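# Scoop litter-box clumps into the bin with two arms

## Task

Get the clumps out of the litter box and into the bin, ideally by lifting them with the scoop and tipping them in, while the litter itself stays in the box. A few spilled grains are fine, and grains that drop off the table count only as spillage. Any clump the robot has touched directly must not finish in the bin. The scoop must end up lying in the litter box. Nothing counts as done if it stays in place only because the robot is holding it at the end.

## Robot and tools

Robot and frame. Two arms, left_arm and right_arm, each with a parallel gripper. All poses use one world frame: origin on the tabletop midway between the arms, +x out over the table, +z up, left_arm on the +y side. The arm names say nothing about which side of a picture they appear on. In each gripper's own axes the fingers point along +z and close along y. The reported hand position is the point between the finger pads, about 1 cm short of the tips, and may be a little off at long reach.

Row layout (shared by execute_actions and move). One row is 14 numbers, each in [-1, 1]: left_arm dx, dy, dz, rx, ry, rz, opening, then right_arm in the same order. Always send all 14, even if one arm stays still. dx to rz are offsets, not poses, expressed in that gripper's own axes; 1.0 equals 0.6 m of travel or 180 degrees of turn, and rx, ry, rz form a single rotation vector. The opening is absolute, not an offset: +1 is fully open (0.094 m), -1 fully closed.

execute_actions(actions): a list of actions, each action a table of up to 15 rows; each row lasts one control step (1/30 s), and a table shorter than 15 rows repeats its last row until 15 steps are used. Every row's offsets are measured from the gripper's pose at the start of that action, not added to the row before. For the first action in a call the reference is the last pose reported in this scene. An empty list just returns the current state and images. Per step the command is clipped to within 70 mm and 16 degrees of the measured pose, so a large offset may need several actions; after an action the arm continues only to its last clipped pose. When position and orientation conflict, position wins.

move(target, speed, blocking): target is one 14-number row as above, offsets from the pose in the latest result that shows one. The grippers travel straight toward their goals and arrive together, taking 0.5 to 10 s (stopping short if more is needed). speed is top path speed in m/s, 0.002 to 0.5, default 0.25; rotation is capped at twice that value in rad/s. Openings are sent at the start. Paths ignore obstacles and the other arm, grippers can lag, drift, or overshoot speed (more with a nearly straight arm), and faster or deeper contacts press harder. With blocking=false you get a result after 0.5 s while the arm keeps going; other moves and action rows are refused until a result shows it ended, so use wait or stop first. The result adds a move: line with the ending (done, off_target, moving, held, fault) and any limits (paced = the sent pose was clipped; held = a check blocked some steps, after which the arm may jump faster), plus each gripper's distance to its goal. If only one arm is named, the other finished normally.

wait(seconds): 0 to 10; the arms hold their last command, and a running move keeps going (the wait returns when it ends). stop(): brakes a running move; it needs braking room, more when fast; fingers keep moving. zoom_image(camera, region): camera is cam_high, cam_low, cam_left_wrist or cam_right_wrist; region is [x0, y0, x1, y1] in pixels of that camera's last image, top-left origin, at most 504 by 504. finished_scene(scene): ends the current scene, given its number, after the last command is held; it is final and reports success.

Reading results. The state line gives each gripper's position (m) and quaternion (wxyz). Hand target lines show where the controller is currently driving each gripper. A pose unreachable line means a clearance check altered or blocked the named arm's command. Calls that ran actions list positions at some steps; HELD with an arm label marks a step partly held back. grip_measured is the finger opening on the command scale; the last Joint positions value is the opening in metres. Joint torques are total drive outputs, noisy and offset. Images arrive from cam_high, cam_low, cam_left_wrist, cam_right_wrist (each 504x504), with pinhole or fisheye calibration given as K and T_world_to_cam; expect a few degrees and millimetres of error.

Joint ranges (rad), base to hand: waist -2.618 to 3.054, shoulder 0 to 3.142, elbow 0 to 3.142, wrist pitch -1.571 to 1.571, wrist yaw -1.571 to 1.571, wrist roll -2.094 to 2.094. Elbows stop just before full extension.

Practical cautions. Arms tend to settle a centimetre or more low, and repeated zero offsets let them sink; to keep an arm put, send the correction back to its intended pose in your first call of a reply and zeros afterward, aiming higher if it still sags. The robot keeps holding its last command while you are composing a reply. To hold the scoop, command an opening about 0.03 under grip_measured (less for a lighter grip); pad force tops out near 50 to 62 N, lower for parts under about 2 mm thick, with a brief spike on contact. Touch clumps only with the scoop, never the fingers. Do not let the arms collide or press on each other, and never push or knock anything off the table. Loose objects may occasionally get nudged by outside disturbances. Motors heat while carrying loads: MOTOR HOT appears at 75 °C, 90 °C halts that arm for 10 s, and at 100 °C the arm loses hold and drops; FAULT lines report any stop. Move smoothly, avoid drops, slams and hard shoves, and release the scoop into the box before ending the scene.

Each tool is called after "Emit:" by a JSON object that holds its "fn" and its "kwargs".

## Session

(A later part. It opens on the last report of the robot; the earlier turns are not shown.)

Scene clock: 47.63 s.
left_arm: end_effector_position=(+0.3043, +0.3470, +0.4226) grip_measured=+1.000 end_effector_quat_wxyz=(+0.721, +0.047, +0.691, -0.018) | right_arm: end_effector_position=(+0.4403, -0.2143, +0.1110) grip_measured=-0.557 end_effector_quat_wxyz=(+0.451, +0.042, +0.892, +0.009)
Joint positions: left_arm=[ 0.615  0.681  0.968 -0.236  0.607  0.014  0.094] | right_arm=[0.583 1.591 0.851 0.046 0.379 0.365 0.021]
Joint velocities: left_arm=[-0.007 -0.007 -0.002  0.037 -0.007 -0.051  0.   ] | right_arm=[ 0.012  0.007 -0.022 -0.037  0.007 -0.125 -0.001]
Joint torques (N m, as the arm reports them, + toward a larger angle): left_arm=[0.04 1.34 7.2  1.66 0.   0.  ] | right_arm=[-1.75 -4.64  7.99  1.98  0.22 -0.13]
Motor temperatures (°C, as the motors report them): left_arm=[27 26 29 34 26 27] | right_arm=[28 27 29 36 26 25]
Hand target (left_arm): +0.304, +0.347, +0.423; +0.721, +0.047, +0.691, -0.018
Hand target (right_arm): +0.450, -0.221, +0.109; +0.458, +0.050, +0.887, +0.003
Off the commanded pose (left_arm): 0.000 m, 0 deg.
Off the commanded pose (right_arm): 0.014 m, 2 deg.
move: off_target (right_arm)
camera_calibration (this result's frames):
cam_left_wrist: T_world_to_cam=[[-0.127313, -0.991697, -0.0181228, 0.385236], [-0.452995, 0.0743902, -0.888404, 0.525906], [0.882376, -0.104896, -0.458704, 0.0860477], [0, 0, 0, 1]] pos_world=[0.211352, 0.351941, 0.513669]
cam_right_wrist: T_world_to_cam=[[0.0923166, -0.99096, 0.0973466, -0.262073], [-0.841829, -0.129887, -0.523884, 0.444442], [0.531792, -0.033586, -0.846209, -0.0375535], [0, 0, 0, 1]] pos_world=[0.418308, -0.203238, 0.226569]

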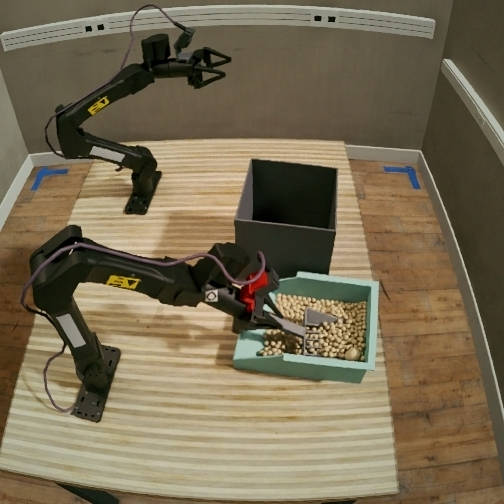

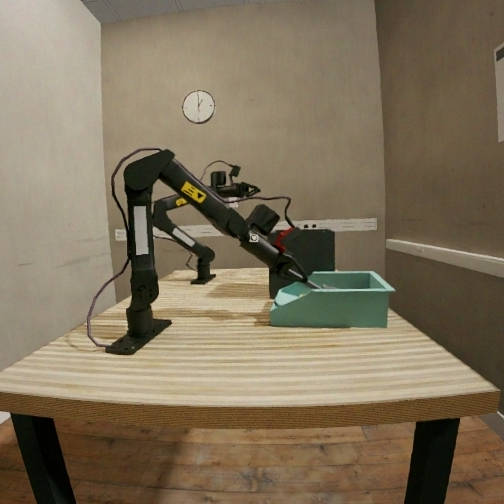

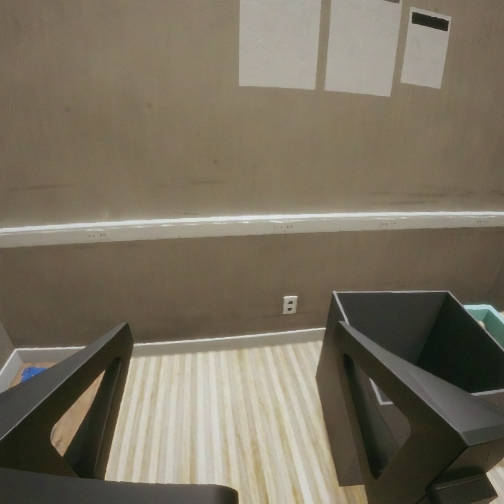

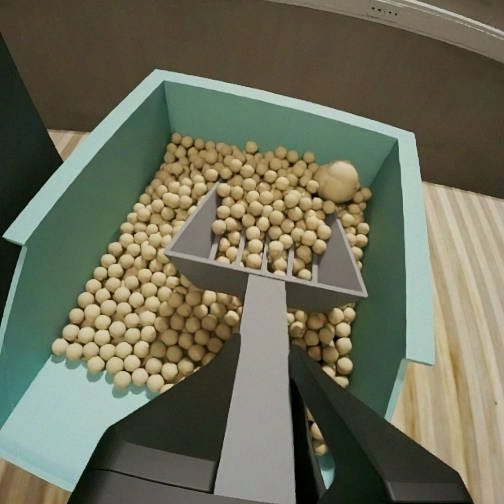

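Too far left; back off, yaw right, and retry.

Emit:
{"fn": "move", "kwargs": {"target": [0,0,0,0,0,0,1,0.035,-0.03,-0.065,0.045,0,0.02,-0.65], "speed": 0.08}}

Emit:
{"fn": "move", "kwargs": {"target": [0,0,0,0,0,0,1,-0.05,-0.02,0.1,0.015,0,0,-0.65], "speed": 0.06}}

Scene clock: 49.10 s.
left_arm: end_effector_position=(+0.3043, +0.3470, +0.4226) grip_measured=+1.000 end_effector_quat_wxyz=(+0.721, +0.047, +0.691, -0.018) | right_arm: end_effector_position=(+0.4060, -0.2133, +0.1198) grip_measured=-0.557 end_effector_quat_wxyz=(+0.453, +0.084, +0.888, -0.009)
Joint positions: left_arm=[ 0.615  0.681  0.968 -0.236  0.607  0.014  0.094] | right_arm=[ 0.679  1.488  0.801 -0.059  0.517  0.503  0.021]
Joint velocities: left_arm=[ 0.017  0.002 -0.017  0.037 -0.007 -0.022  0.   ] | right_arm=[ 0.007 -0.012 -0.007  0.022 -0.081  0.037  0.001]
Joint torques (N m, as the arm reports them, + toward a larger angle): left_arm=[-0.02  1.43  7.13  1.66  0.02 -0.03] | right_arm=[ 0.06 -7.38  5.59  1.06  0.88  0.15]
Motor temperatures (°C, as the motors report them): left_arm=[27 26 29 34 26 27] | right_arm=[28 27 29 36 26 25]
Hand target (left_arm): +0.304, +0.347, +0.423; +0.721, +0.047, +0.691, -0.018
Hand target (right_arm): +0.396, -0.230, +0.117; +0.449, +0.100, +0.887, -0.040
Off the commanded pose (left_arm): 0.000 m, 0 deg.
Off the commanded pose (right_arm): 0.020 m, 4 deg.
move: off_target (right_arm)
camera_calibration (this result's frames):
cam_left_wrist: T_world_to_cam=[[-0.127313, -0.991697, -0.0181228, 0.385236], [-0.452995, 0.0743902, -0.888404, 0.525906], [0.882376, -0.104896, -0.458704, 0.0860477], [0, 0, 0, 1]] pos_world=[0.211352, 0.351941, 0.513669]
cam_right_wrist: T_world_to_cam=[[0.0028049, -0.995836, 0.0911215, -0.2227], [-0.847266, -0.0507673, -0.528738, 0.439988], [0.531162, -0.0757211, -0.84388, -0.0207885], [0, 0, 0, 1]] pos_world=[0.384454, -0.20101, 0.235388]

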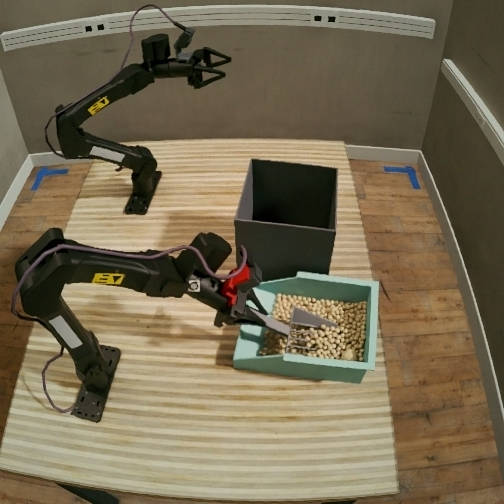

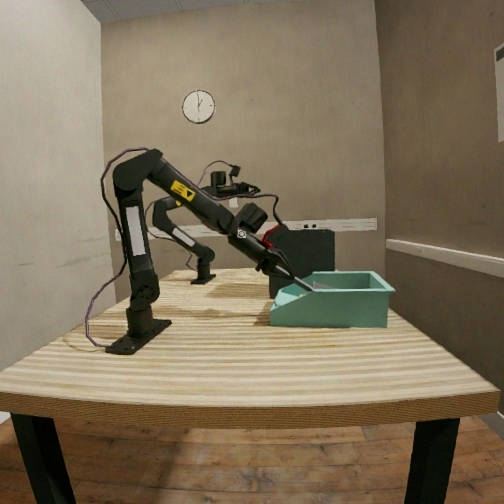

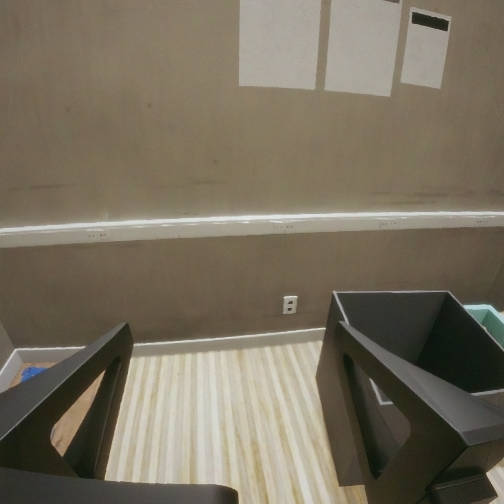

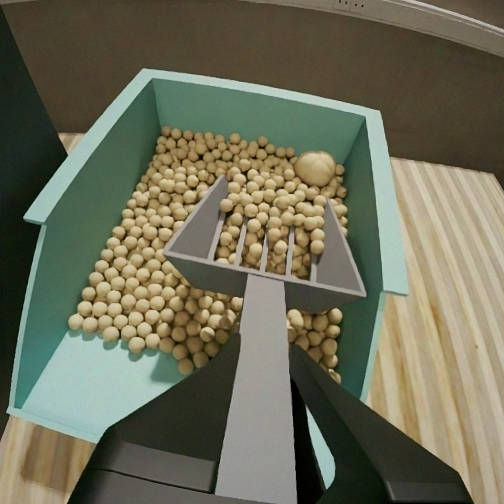

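Scene clock: 50.53 s.
left_arm: end_effector_position=(+0.3043, +0.3470, +0.4226) grip_measured=+1.000 end_effector_quat_wxyz=(+0.721, +0.047, +0.691, -0.018) | right_arm: end_effector_position=(+0.4596, -0.2213, +0.1154) grip_measured=-0.557 end_effector_quat_wxyz=(+0.457, +0.084, +0.885, -0.012)
Joint positions: left_arm=[ 0.615  0.681  0.968 -0.236  0.607  0.014  0.094] | right_arm=[0.576 1.66  0.937 0.021 0.45  0.421 0.021]
Joint velocities: left_arm=[-0.022 -0.022  0.002 -0.095 -0.022  0.066  0.   ] | right_arm=[-0.012 -0.012  0.007 -0.037  0.037  0.007 -0.   ]
Joint torques (N m, as the arm reports them, + toward a larger angle): left_arm=[ 0.    1.36  7.09  1.69 -0.03 -0.07] | right_arm=[-2.34 -4.1  10.02  1.58  0.29 -0.09]
Motor temperatures (°C, as the motors report them): left_arm=[27 26 29 34 26 27] | right_arm=[28 27 29 35 26 25]
Hand target (left_arm): +0.304, +0.347, +0.423; +0.721, +0.047, +0.691, -0.018
Hand target (right_arm): +0.469, -0.234, +0.108; +0.450, +0.094, +0.887, -0.029
Off the commanded pose (left_arm): 0.000 m, 0 deg.
Off the commanded pose (right_arm): 0.018 m, 2 deg.
move: off_target (right_arm)
camera_calibration (this result's frames):
cam_left_wrist: T_world_to_cam=[[-0.127313, -0.991697, -0.0181228, 0.385236], [-0.452995, 0.0743902, -0.888404, 0.525906], [0.882376, -0.104896, -0.458704, 0.0860477], [0, 0, 0, 1]] pos_world=[0.211352, 0.351941, 0.513669]
cam_right_wrist: T_world_to_cam=[[-0.00286791, -0.995235, 0.0974644, -0.228463], [-0.842335, -0.0501244, -0.536619, 0.481454], [0.538947, -0.0836366, -0.838177, -0.0595973], [0, 0, 0, 1]] pos_world=[0.43701, -0.208226, 0.230671]

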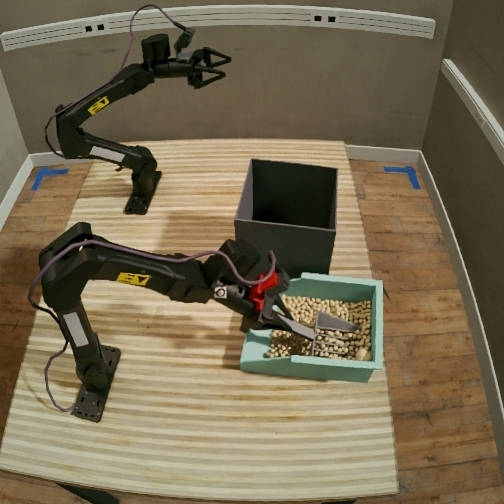

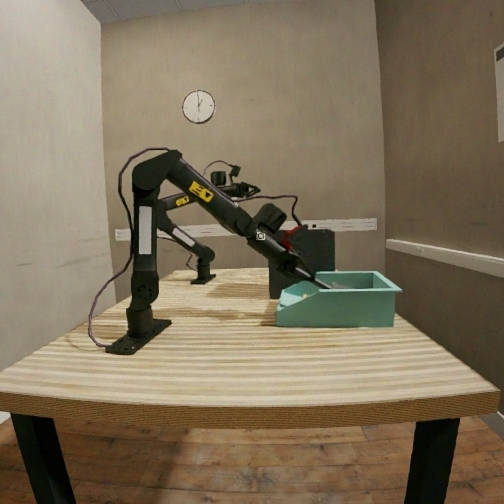

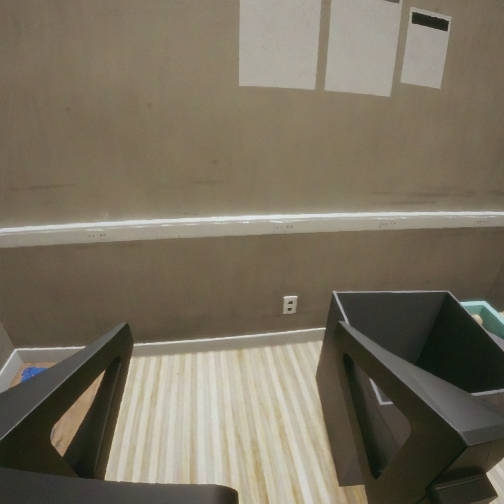

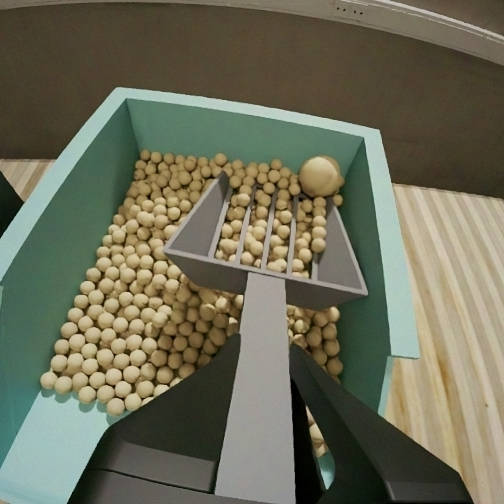

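Emit:
{"fn": "move", "kwargs": {"target": [0,0,0,0,0,0,1,0,-0.01,0.02,0.01,-0.09,0,-0.65], "speed": 0.05}}

Scene clock: 53.77 s.
left_arm: end_effector_position=(+0.3043, +0.3470, +0.4226) grip_measured=+1.000 end_effector_quat_wxyz=(+0.721, +0.047, +0.691, -0.018) | right_arm: end_effector_position=(+0.4615, -0.2213, +0.0993) grip_measured=-0.557 end_effector_quat_wxyz=(+0.551, +0.074, +0.831, -0.025)
Joint positions: left_arm=[ 0.615  0.681  0.968 -0.236  0.607  0.014  0.094] | right_arm=[0.611 1.744 0.724 0.542 0.557 0.311 0.021]
Joint velocities: left_arm=[ 0.007 -0.022 -0.012 -0.125  0.007 -0.007  0.   ] | right_arm=[-0.012 -0.002  0.002  0.037 -0.007  0.081  0.   ]
Joint torques (N m, as the arm reports them, + toward a larger angle): left_arm=[-0.04  1.32  7.07  1.67 -0.03 -0.03] | right_arm=[-0.55 -6.36  6.45  2.47  0.65 -0.16]
Motor temperatures (°C, as the motors report them): left_arm=[27 26 29 34 26 27] | right_arm=[28 27 29 36 26 25]
Hand target (left_arm): +0.304, +0.347, +0.423; +0.721, +0.047, +0.691, -0.018
Hand target (right_arm): +0.467, -0.229, +0.108; +0.574, +0.090, +0.813, -0.035
Off the commanded pose (left_arm): 0.000 m, 0 deg.
Off the commanded pose (right_arm): 0.013 m, 4 deg.
move: off_target (right_arm)
camera_calibration (this result's frames):
cam_left_wrist: T_world_to_cam=[[-0.127313, -0.991697, -0.0181228, 0.385236], [-0.452995, 0.0743902, -0.888404, 0.525906], [0.882376, -0.104896, -0.458704, 0.0860477], [0, 0, 0, 1]] pos_world=[0.211352, 0.351941, 0.513669]
cam_right_wrist: T_world_to_cam=[[-0.0283722, -0.989336, 0.142862, -0.218323], [-0.708884, -0.0808497, -0.700676, 0.42223], [0.704754, -0.121152, -0.699031, -0.172715], [0, 0, 0, 1]] pos_world=[0.41484, -0.202782, 0.206303]

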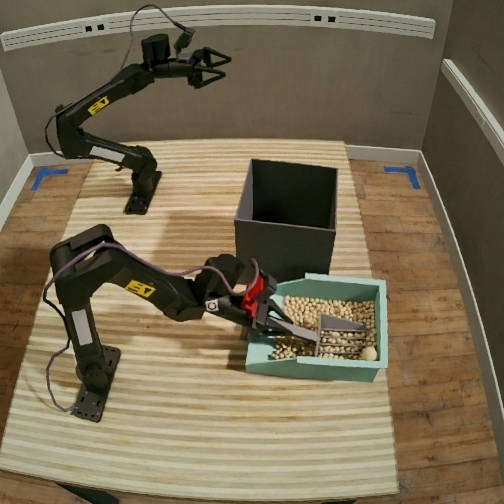

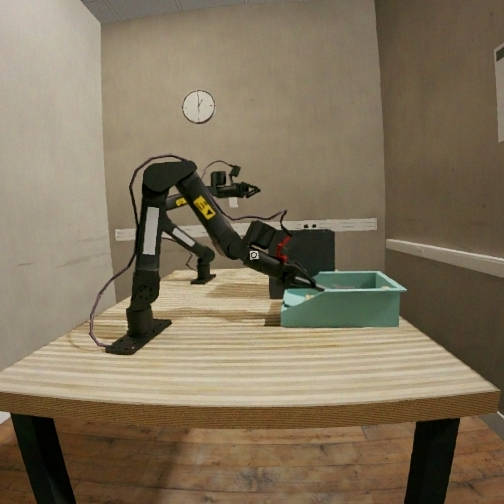

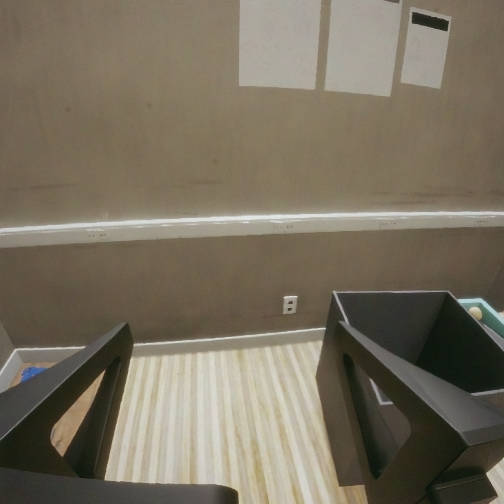

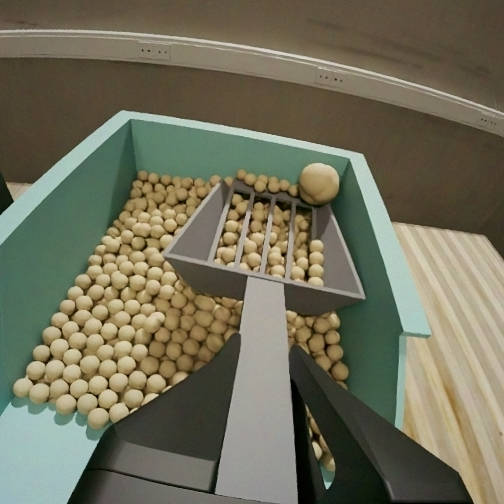

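Emit:
{"fn": "move", "kwargs": {"target": [0,0,0,0,0,0,1,-0.01,-0.01,-0.01,0.02,0.04,0,-0.65], "speed": 0.05}}

Emit:
{"fn": "move", "kwargs": {"target": [0,0,0,0,0,0,1,-0.015,-0.01,0.035,0.01,-0.05,0,-0.65], "speed": 0.05}}

Scene clock: 55.70 s.
left_arm: end_effector_position=(+0.3043, +0.3470, +0.4226) grip_measured=+1.000 end_effector_quat_wxyz=(+0.721, +0.047, +0.691, -0.018) | right_arm: end_effector_position=(+0.4610, -0.2196, +0.1046) grip_measured=-0.557 end_effector_quat_wxyz=(+0.508, +0.084, +0.857, -0.029)
Joint positions: left_arm=[ 0.615  0.681  0.968 -0.236  0.607  0.014  0.094] | right_arm=[0.611 1.705 0.828 0.279 0.545 0.379 0.021]
Joint velocities: left_arm=[ 0.002 -0.007  0.012  0.007 -0.051 -0.037  0.   ] | right_arm=[ 0.017 -0.007  0.007  0.007 -0.066 -0.066 -0.001]
Joint torques (N m, as the arm reports them, + toward a larger angle): left_arm=[-0.1   1.41  7.09  1.65  0.01  0.  ] | right_arm=[-0.18 -8.52  8.99  1.01  0.5   0.06]
Motor temperatures (°C, as the motors report them): left_arm=[27 26 29 35 26 27] | right_arm=[28 27 29 36 26 25]
Hand target (left_arm): +0.304, +0.347, +0.423; +0.721, +0.047, +0.691, -0.018
Hand target (right_arm): +0.458, -0.227, +0.107; +0.498, +0.092, +0.861, -0.047
Off the commanded pose (left_arm): 0.000 m, 0 deg.
Off the commanded pose (right_arm): 0.009 m, 3 deg.
move: off_target (right_arm)
camera_calibration (this result's frames):
cam_left_wrist: T_world_to_cam=[[-0.127313, -0.991697, -0.0181228, 0.385236], [-0.452995, 0.0743902, -0.888404, 0.525906], [0.882376, -0.104896, -0.458704, 0.0860477], [0, 0, 0, 1]] pos_world=[0.211352, 0.351941, 0.513669]
cam_right_wrist: T_world_to_cam=[[-0.0339496, -0.990143, 0.135882, -0.21426], [-0.777347, -0.0592933, -0.626272, 0.454326], [0.628156, -0.126889, -0.767671, -0.127225], [0, 0, 0, 1]] pos_world=[0.425812, -0.201353, 0.215979]

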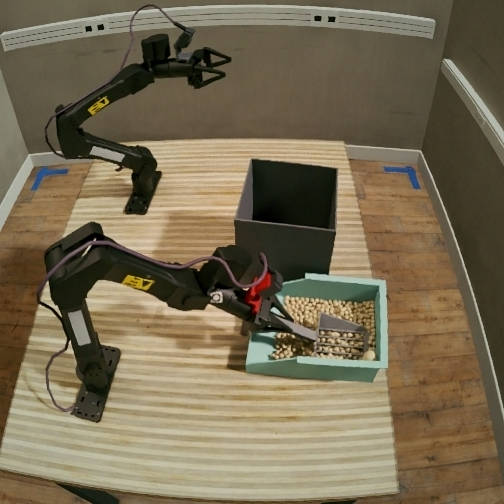

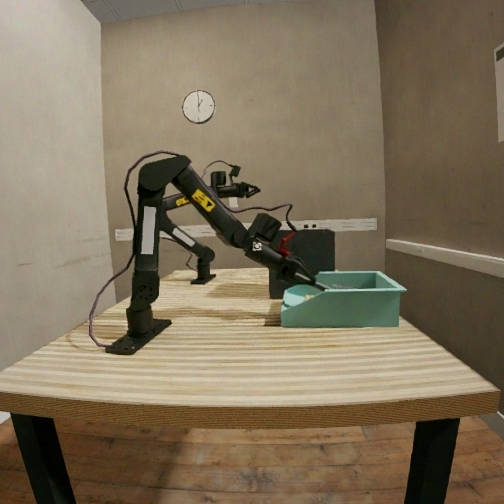

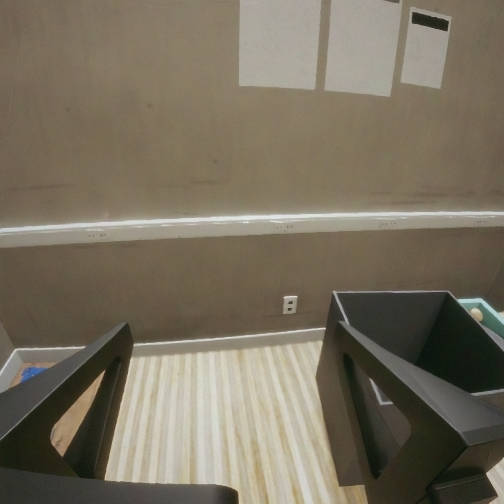

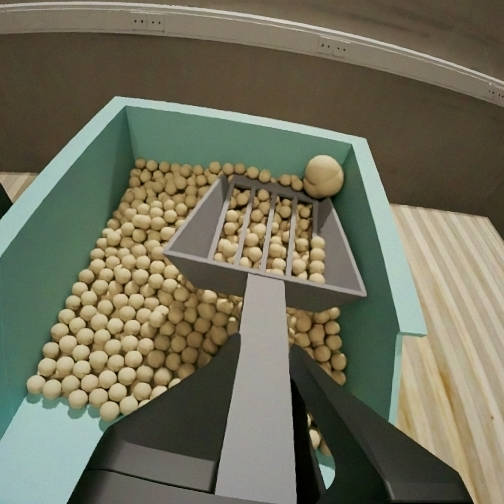

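Scene clock: 57.57 s.
left_arm: end_effector_position=(+0.3043, +0.3470, +0.4226) grip_measured=+1.000 end_effector_quat_wxyz=(+0.721, +0.047, +0.691, -0.018) | right_arm: end_effector_position=(+0.4748, -0.2178, +0.0968) grip_measured=-0.557 end_effector_quat_wxyz=(+0.553, +0.070, +0.830, -0.039)
Joint positions: left_arm=[ 0.615  0.681  0.968 -0.236  0.607  0.014  0.094] | right_arm=[0.611 1.803 0.783 0.542 0.577 0.29  0.021]
Joint velocities: left_arm=[-0.017  0.007  0.012  0.037  0.037  0.007  0.   ] | right_arm=[-0.002 -0.002 -0.012  0.051  0.066  0.037 -0.   ]
Joint torques (N m, as the arm reports them, + toward a larger angle): left_arm=[-0.08  1.35  7.06  1.68  0.   -0.04] | right_arm=[-1.38 -6.45  6.37  2.34  0.51 -0.05]
Motor temperatures (°C, as the motors report them): left_arm=[27 26 29 35 26 27] | right_arm=[28 27 29 37 26 25]
Hand target (left_arm): +0.304, +0.347, +0.423; +0.721, +0.047, +0.691, -0.018
Hand target (right_arm): +0.481, -0.229, +0.102; +0.571, +0.090, +0.815, -0.048
Off the commanded pose (left_arm): 0.000 m, 0 deg.
Off the commanded pose (right_arm): 0.015 m, 4 deg.
move: off_target (right_arm)
camera_calibration (this result's frames):
cam_left_wrist: T_world_to_cam=[[-0.127313, -0.991697, -0.0181228, 0.385236], [-0.452995, 0.0743902, -0.888404, 0.525906], [0.882376, -0.104896, -0.458704, 0.0860477], [0, 0, 0, 1]] pos_world=[0.211352, 0.351941, 0.513669]
cam_right_wrist: T_world_to_cam=[[-0.0381713, -0.984665, 0.170226, -0.21113], [-0.709153, -0.0933246, -0.698851, 0.427456], [0.704021, -0.147393, -0.694716, -0.189192], [0, 0, 0, 1]] pos_world=[0.428268, -0.195886, 0.203233]

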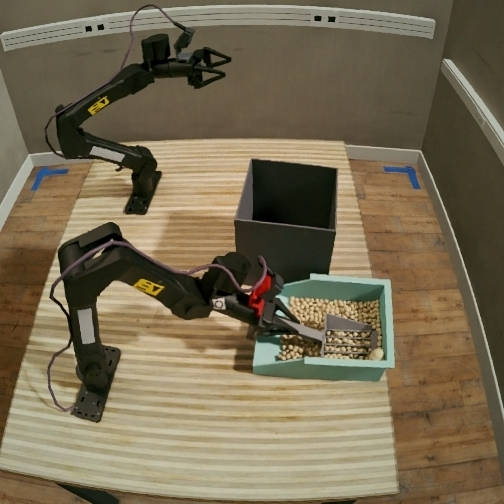

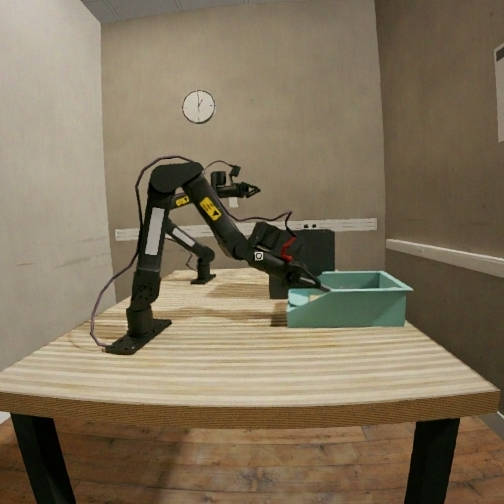

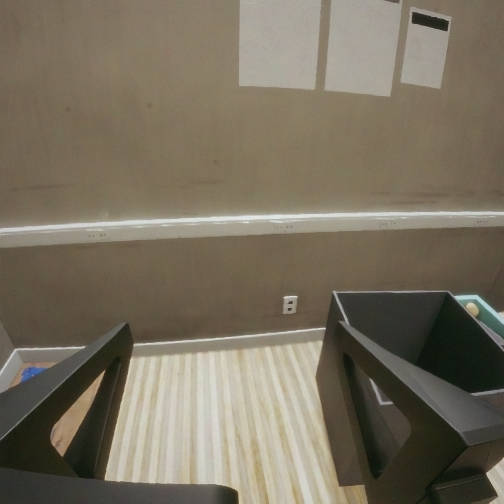

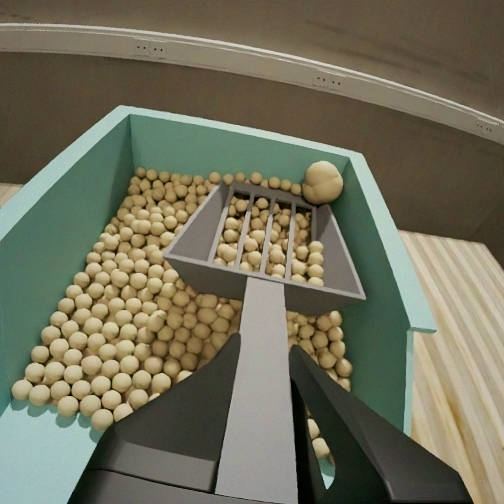

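Emit:
{"fn": "move", "kwargs": {"target": [0,0,0,0,0,0,1,0.02,0,-0.08,0,0,0,-0.65], "speed": 0.08}}

Emit:
{"fn": "move", "kwargs": {"target": [0,0,0,0,0,0,1,-0.2,0,-0.09,-0.035,0,-0.015,-0.65], "speed": 0.12}}

Emit:
{"fn": "move", "kwargs": {"target": [0,0,0,0,0,0,1,-0.21,-0.015,0.14,0,0.27,0,-0.65], "speed": 0.15}}

Scene clock: 58.93 s.
left_arm: end_effector_position=(+0.3043, +0.3470, +0.4226) grip_measured=+1.000 end_effector_quat_wxyz=(+0.721, +0.047, +0.691, -0.018) | right_arm: end_effector_position=(+0.4325, -0.2098, +0.1007) grip_measured=-0.557 end_effector_quat_wxyz=(+0.550, +0.065, +0.832, -0.039)
Joint positions: left_arm=[ 0.615  0.681  0.968 -0.236  0.607  0.014  0.094] | right_arm=[0.7   1.676 0.664 0.497 0.648 0.335 0.021]
Joint velocities: left_arm=[-0.017 -0.007  0.017 -0.095 -0.037 -0.022  0.   ] | right_arm=[ 0.007 -0.002 -0.012 -0.022 -0.007  0.051  0.   ]
Joint torques (N m, as the arm reports them, + toward a larger angle): left_arm=[-0.06  1.55  7.09  1.64 -0.01 -0.05] | right_arm=[ 0.76 -8.46  4.88  1.59  0.39  0.09]
Motor temperatures (°C, as the motors report them): left_arm=[27 26 29 35 26 27] | right_arm=[28 27 29 37 26 25]
Hand target (left_arm): +0.304, +0.347, +0.423; +0.721, +0.047, +0.691, -0.018
Hand target (right_arm): +0.427, -0.211, +0.105; +0.553, +0.070, +0.829, -0.039
Off the commanded pose (left_arm): 0.000 m, 0 deg.
Off the commanded pose (right_arm): 0.007 m, 1 deg.
move: done
camera_calibration (this result's frames):
cam_left_wrist: T_world_to_cam=[[-0.127313, -0.991697, -0.0181228, 0.385236], [-0.452995, 0.0743902, -0.888404, 0.525906], [0.882376, -0.104896, -0.458704, 0.0860477], [0, 0, 0, 1]] pos_world=[0.211352, 0.351941, 0.513669]
cam_right_wrist: T_world_to_cam=[[-0.0283559, -0.983875, 0.176598, -0.210216], [-0.713817, -0.103744, -0.692605, 0.400106], [0.699758, -0.145698, -0.699365, -0.152858], [0, 0, 0, 1]] pos_world=[0.386605, -0.187589, 0.207335]

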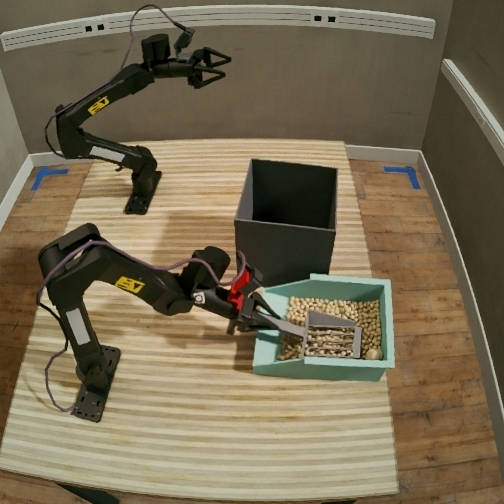

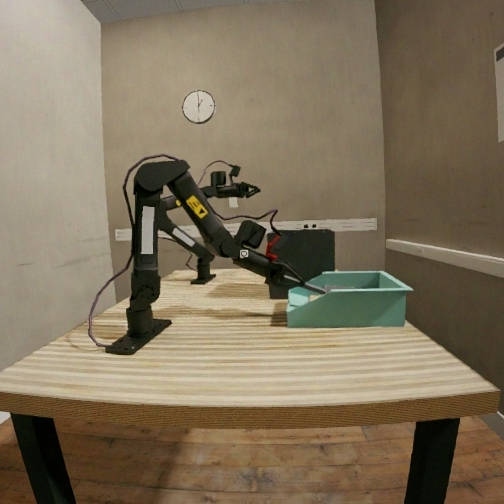

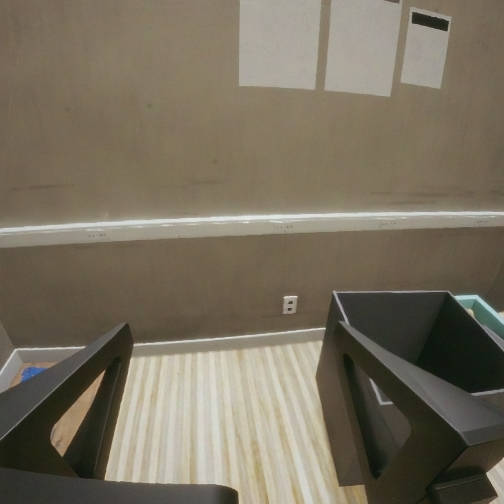

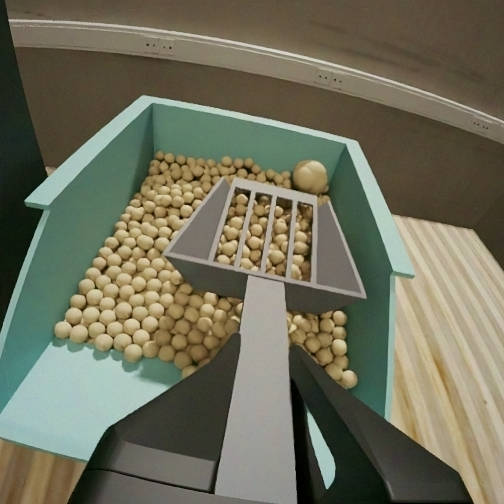

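Scene clock: 60.70 s.
left_arm: end_effector_position=(+0.3043, +0.3470, +0.4226) grip_measured=+1.000 end_effector_quat_wxyz=(+0.721, +0.047, +0.691, -0.018) | right_arm: end_effector_position=(+0.4280, -0.2046, +0.2112) grip_measured=-0.557 end_effector_quat_wxyz=(+0.534, +0.008, +0.845, -0.010)
Joint positions: left_arm=[ 0.615  0.681  0.968 -0.236  0.607  0.014  0.094] | right_arm=[ 0.662  1.388  0.923 -0.046  0.497  0.251  0.021]
Joint velocities: left_arm=[-0.007 -0.002  0.027 -0.066 -0.051 -0.081  0.   ] | right_arm=[-0.002 -0.002  0.002 -0.051 -0.037 -0.11  -0.001]
Joint torques (N m, as the arm reports them, + toward a larger angle): left_arm=[ 0.03  1.39  7.12  1.73 -0.01 -0.04] | right_arm=[-0.83 -7.04 10.99  1.73  0.22 -0.11]
Motor temperatures (°C, as the motors report them): left_arm=[27 26 29 35 26 27] | right_arm=[28 27 29 37 26 25]
Hand target (left_arm): +0.304, +0.347, +0.423; +0.721, +0.047, +0.691, -0.018
Hand target (right_arm): +0.431, -0.209, +0.232; +0.551, +0.015, +0.835, -0.006
Off the commanded pose (left_arm): 0.000 m, 0 deg.
Off the commanded pose (right_arm): 0.022 m, 3 deg.
move: off_target (right_arm)
camera_calibration (this result's frames):
cam_left_wrist: T_world_to_cam=[[-0.127313, -0.991697, -0.0181228, 0.385236], [-0.452995, 0.0743902, -0.888404, 0.525906], [0.882376, -0.104896, -0.458704, 0.0860477], [0, 0, 0, 1]] pos_world=[0.211352, 0.351941, 0.513669]
cam_right_wrist: T_world_to_cam=[[0.104724, -0.97696, 0.185962, -0.282279], [-0.722201, -0.203263, -0.661143, 0.450589], [0.683709, -0.0650643, -0.726848, -0.0425462], [0, 0, 0, 1]] pos_world=[0.384067, -0.186956, 0.319472]

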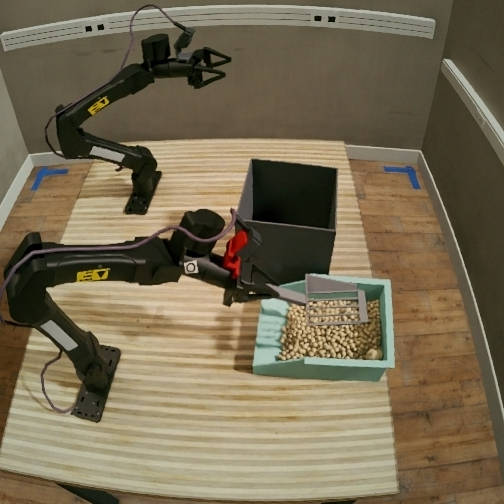

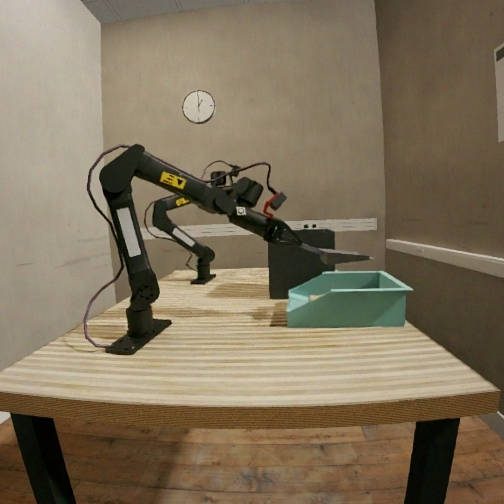

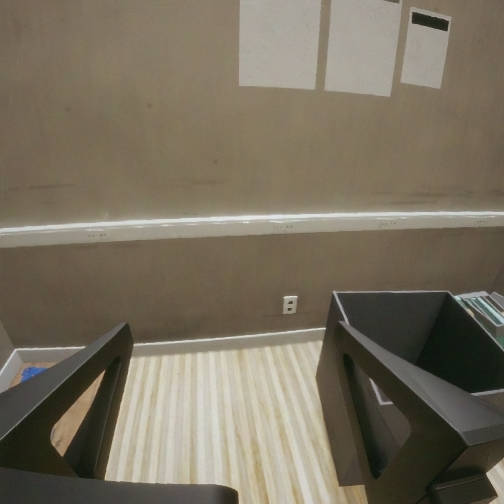

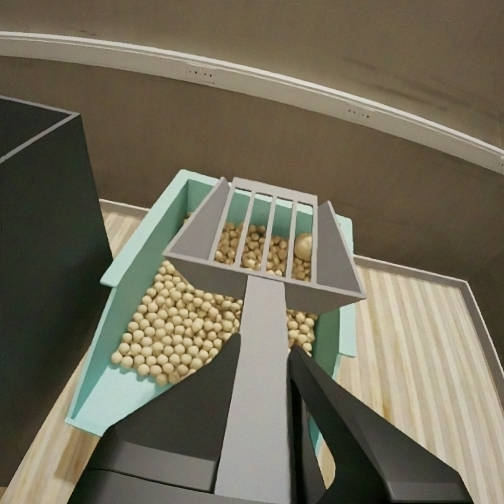

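Scene clock: 64.00 s.
left_arm: end_effector_position=(+0.3043, +0.3470, +0.4226) grip_measured=+1.000 end_effector_quat_wxyz=(+0.721, +0.047, +0.691, -0.018) | right_arm: end_effector_position=(+0.5517, -0.2097, +0.2802) grip_measured=-0.557 end_effector_quat_wxyz=(+0.322, +0.002, +0.946, +0.032)
Joint positions: left_arm=[ 0.615  0.681  0.968 -0.236  0.607  0.014  0.094] | right_arm=[ 0.415  2.339  2.83  -1.41   0.113  0.248  0.021]
Joint velocities: left_arm=[ 0.002 -0.017  0.007 -0.037  0.037 -0.037  0.   ] | right_arm=[ 0.007 -0.007 -0.002 -0.022 -0.037 -0.037  0.   ]
Joint torques (N m, as the arm reports them, + toward a larger angle): left_arm=[ 0.01  1.38  7.07  1.69  0.05 -0.04] | right_arm=[ -0.97 -10.68   9.07   1.59   0.05  -0.09]
Motor temperatures (°C, as the motors report them): left_arm=[27 26 29 35 26 27] | right_arm=[28 28 29 37 26 25]
Hand target (left_arm): +0.304, +0.347, +0.423; +0.721, +0.047, +0.691, -0.018
Hand target (right_arm): +0.559, -0.213, +0.287; +0.339, +0.003, +0.940, +0.036
Off the commanded pose (left_arm): 0.000 m, 0 deg.
Off the commanded pose (right_arm): 0.012 m, 22 deg; orientation clipped at the last step of the last action.
elbow stopped short (right arm): the move would have taken joint 3 (elbow) straighter than the controller allows; a more bent joint 3 avoids this.
move: off_target (right_arm); limits=paced
camera_calibration (this result's frames):
cam_left_wrist: T_world_to_cam=[[-0.127313, -0.991697, -0.0181228, 0.385236], [-0.452995, 0.0743902, -0.888404, 0.525906], [0.882376, -0.104896, -0.458704, 0.0860477], [0, 0, 0, 1]] pos_world=[0.211352, 0.351941, 0.513669]
cam_right_wrist: T_world_to_cam=[[0.210451, -0.976799, 0.0396812, -0.33032], [-0.936221, -0.213061, -0.279456, 0.593575], [0.281427, 0.0216615, -0.959338, 0.227972], [0, 0, 0, 1]] pos_world=[0.561075, -0.201126, 0.397688]

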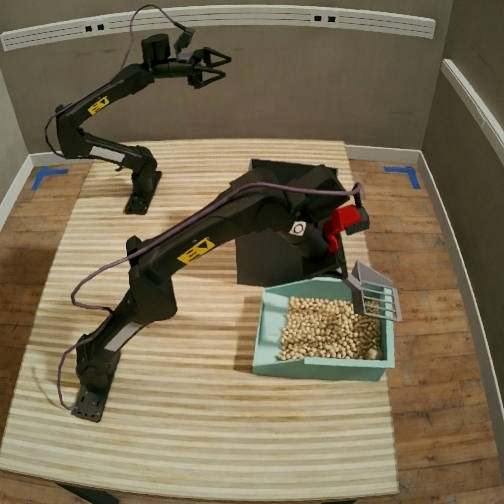

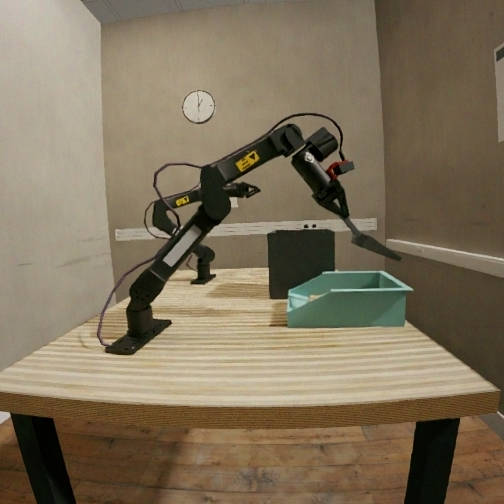

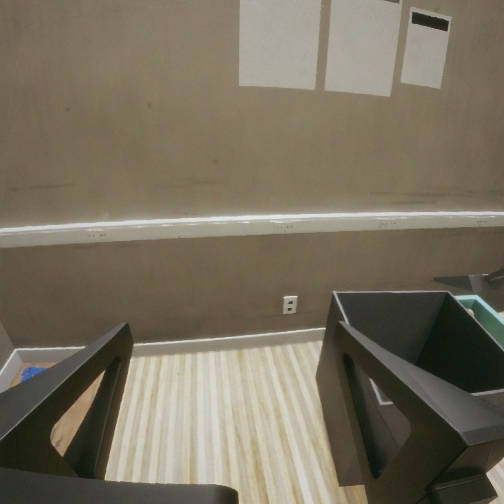

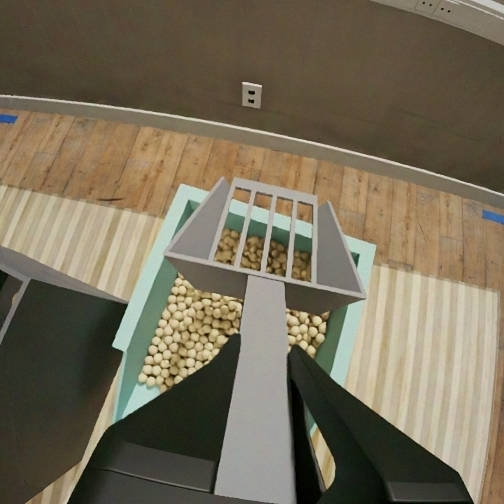

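Emit:
{"fn": "move", "kwargs": {"target": [0,0,0,0,0,0,1,0.11,-0.02,0.04,0.025,0.04,0.01,-0.65], "speed": 0.06}}

Scene clock: 65.83 s.
left_arm: end_effector_position=(+0.3043, +0.3470, +0.4226) grip_measured=+1.000 end_effector_quat_wxyz=(+0.721, +0.047, +0.691, -0.018) | right_arm: end_effector_position=(+0.5148, -0.2211, +0.2093) grip_measured=-0.557 end_effector_quat_wxyz=(+0.245, +0.023, +0.969, -0.002)
Joint positions: left_arm=[ 0.615  0.681  0.968 -0.236  0.607  0.014  0.094] | right_arm=[ 0.427  2.091  2.179 -1.185  0.152  0.305  0.021]
Joint velocities: left_arm=[-0.002 -0.012 -0.012 -0.081  0.007 -0.022  0.   ] | right_arm=[-0.007 -0.002  0.007 -0.022 -0.051  0.007 -0.   ]
Joint torques (N m, as the arm reports them, + toward a larger angle): left_arm=[-0.05  1.46  7.2   1.68  0.01 -0.04] | right_arm=[  0.65 -12.82   5.63   1.32   0.33   0.13]
Motor temperatures (°C, as the motors report them): left_arm=[27 26 30 35 26 27] | right_arm=[28 28 29 36 26 25]
Hand target (left_arm): +0.304, +0.347, +0.423; +0.721, +0.047, +0.691, -0.018
Hand target (right_arm): +0.514, -0.219, +0.220; +0.262, +0.027, +0.965, -0.001
Off the commanded pose (left_arm): 0.000 m, 0 deg.
Off the commanded pose (right_arm): 0.011 m, 2 deg.
move: off_target (right_arm)
camera_calibration (this result's frames):
cam_left_wrist: T_world_to_cam=[[-0.127313, -0.991697, -0.0181228, 0.385236], [-0.452995, 0.0743902, -0.888404, 0.525906], [0.882376, -0.104896, -0.458704, 0.0860477], [0, 0, 0, 1]] pos_world=[0.211352, 0.351941, 0.513669]
cam_right_wrist: T_world_to_cam=[[0.163203, -0.984791, 0.0595987, -0.312542], [-0.979144, -0.169085, -0.112639, 0.533688], [0.121003, -0.0399725, -0.991847, 0.246406], [0, 0, 0, 1]] pos_world=[0.543749, -0.2077, 0.323139]

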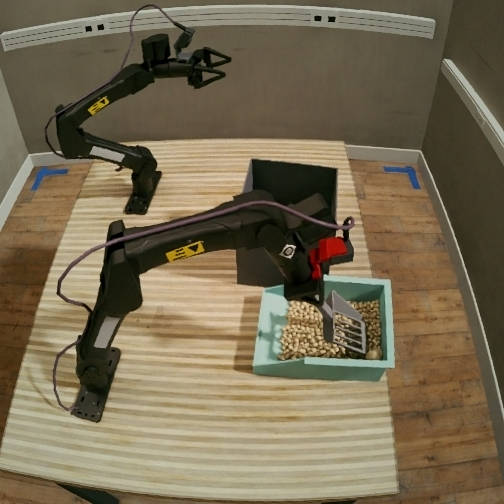

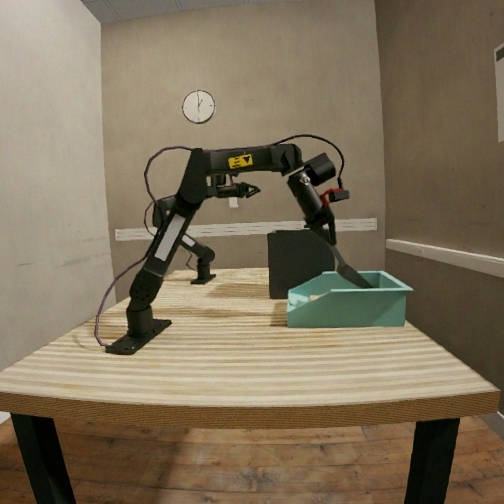

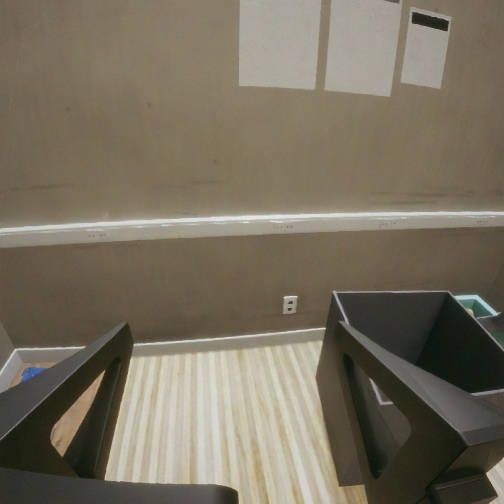

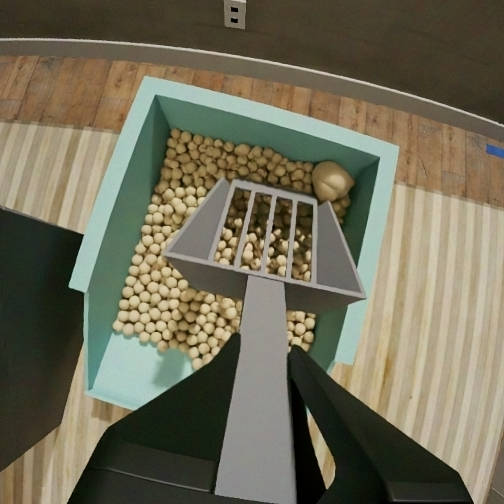

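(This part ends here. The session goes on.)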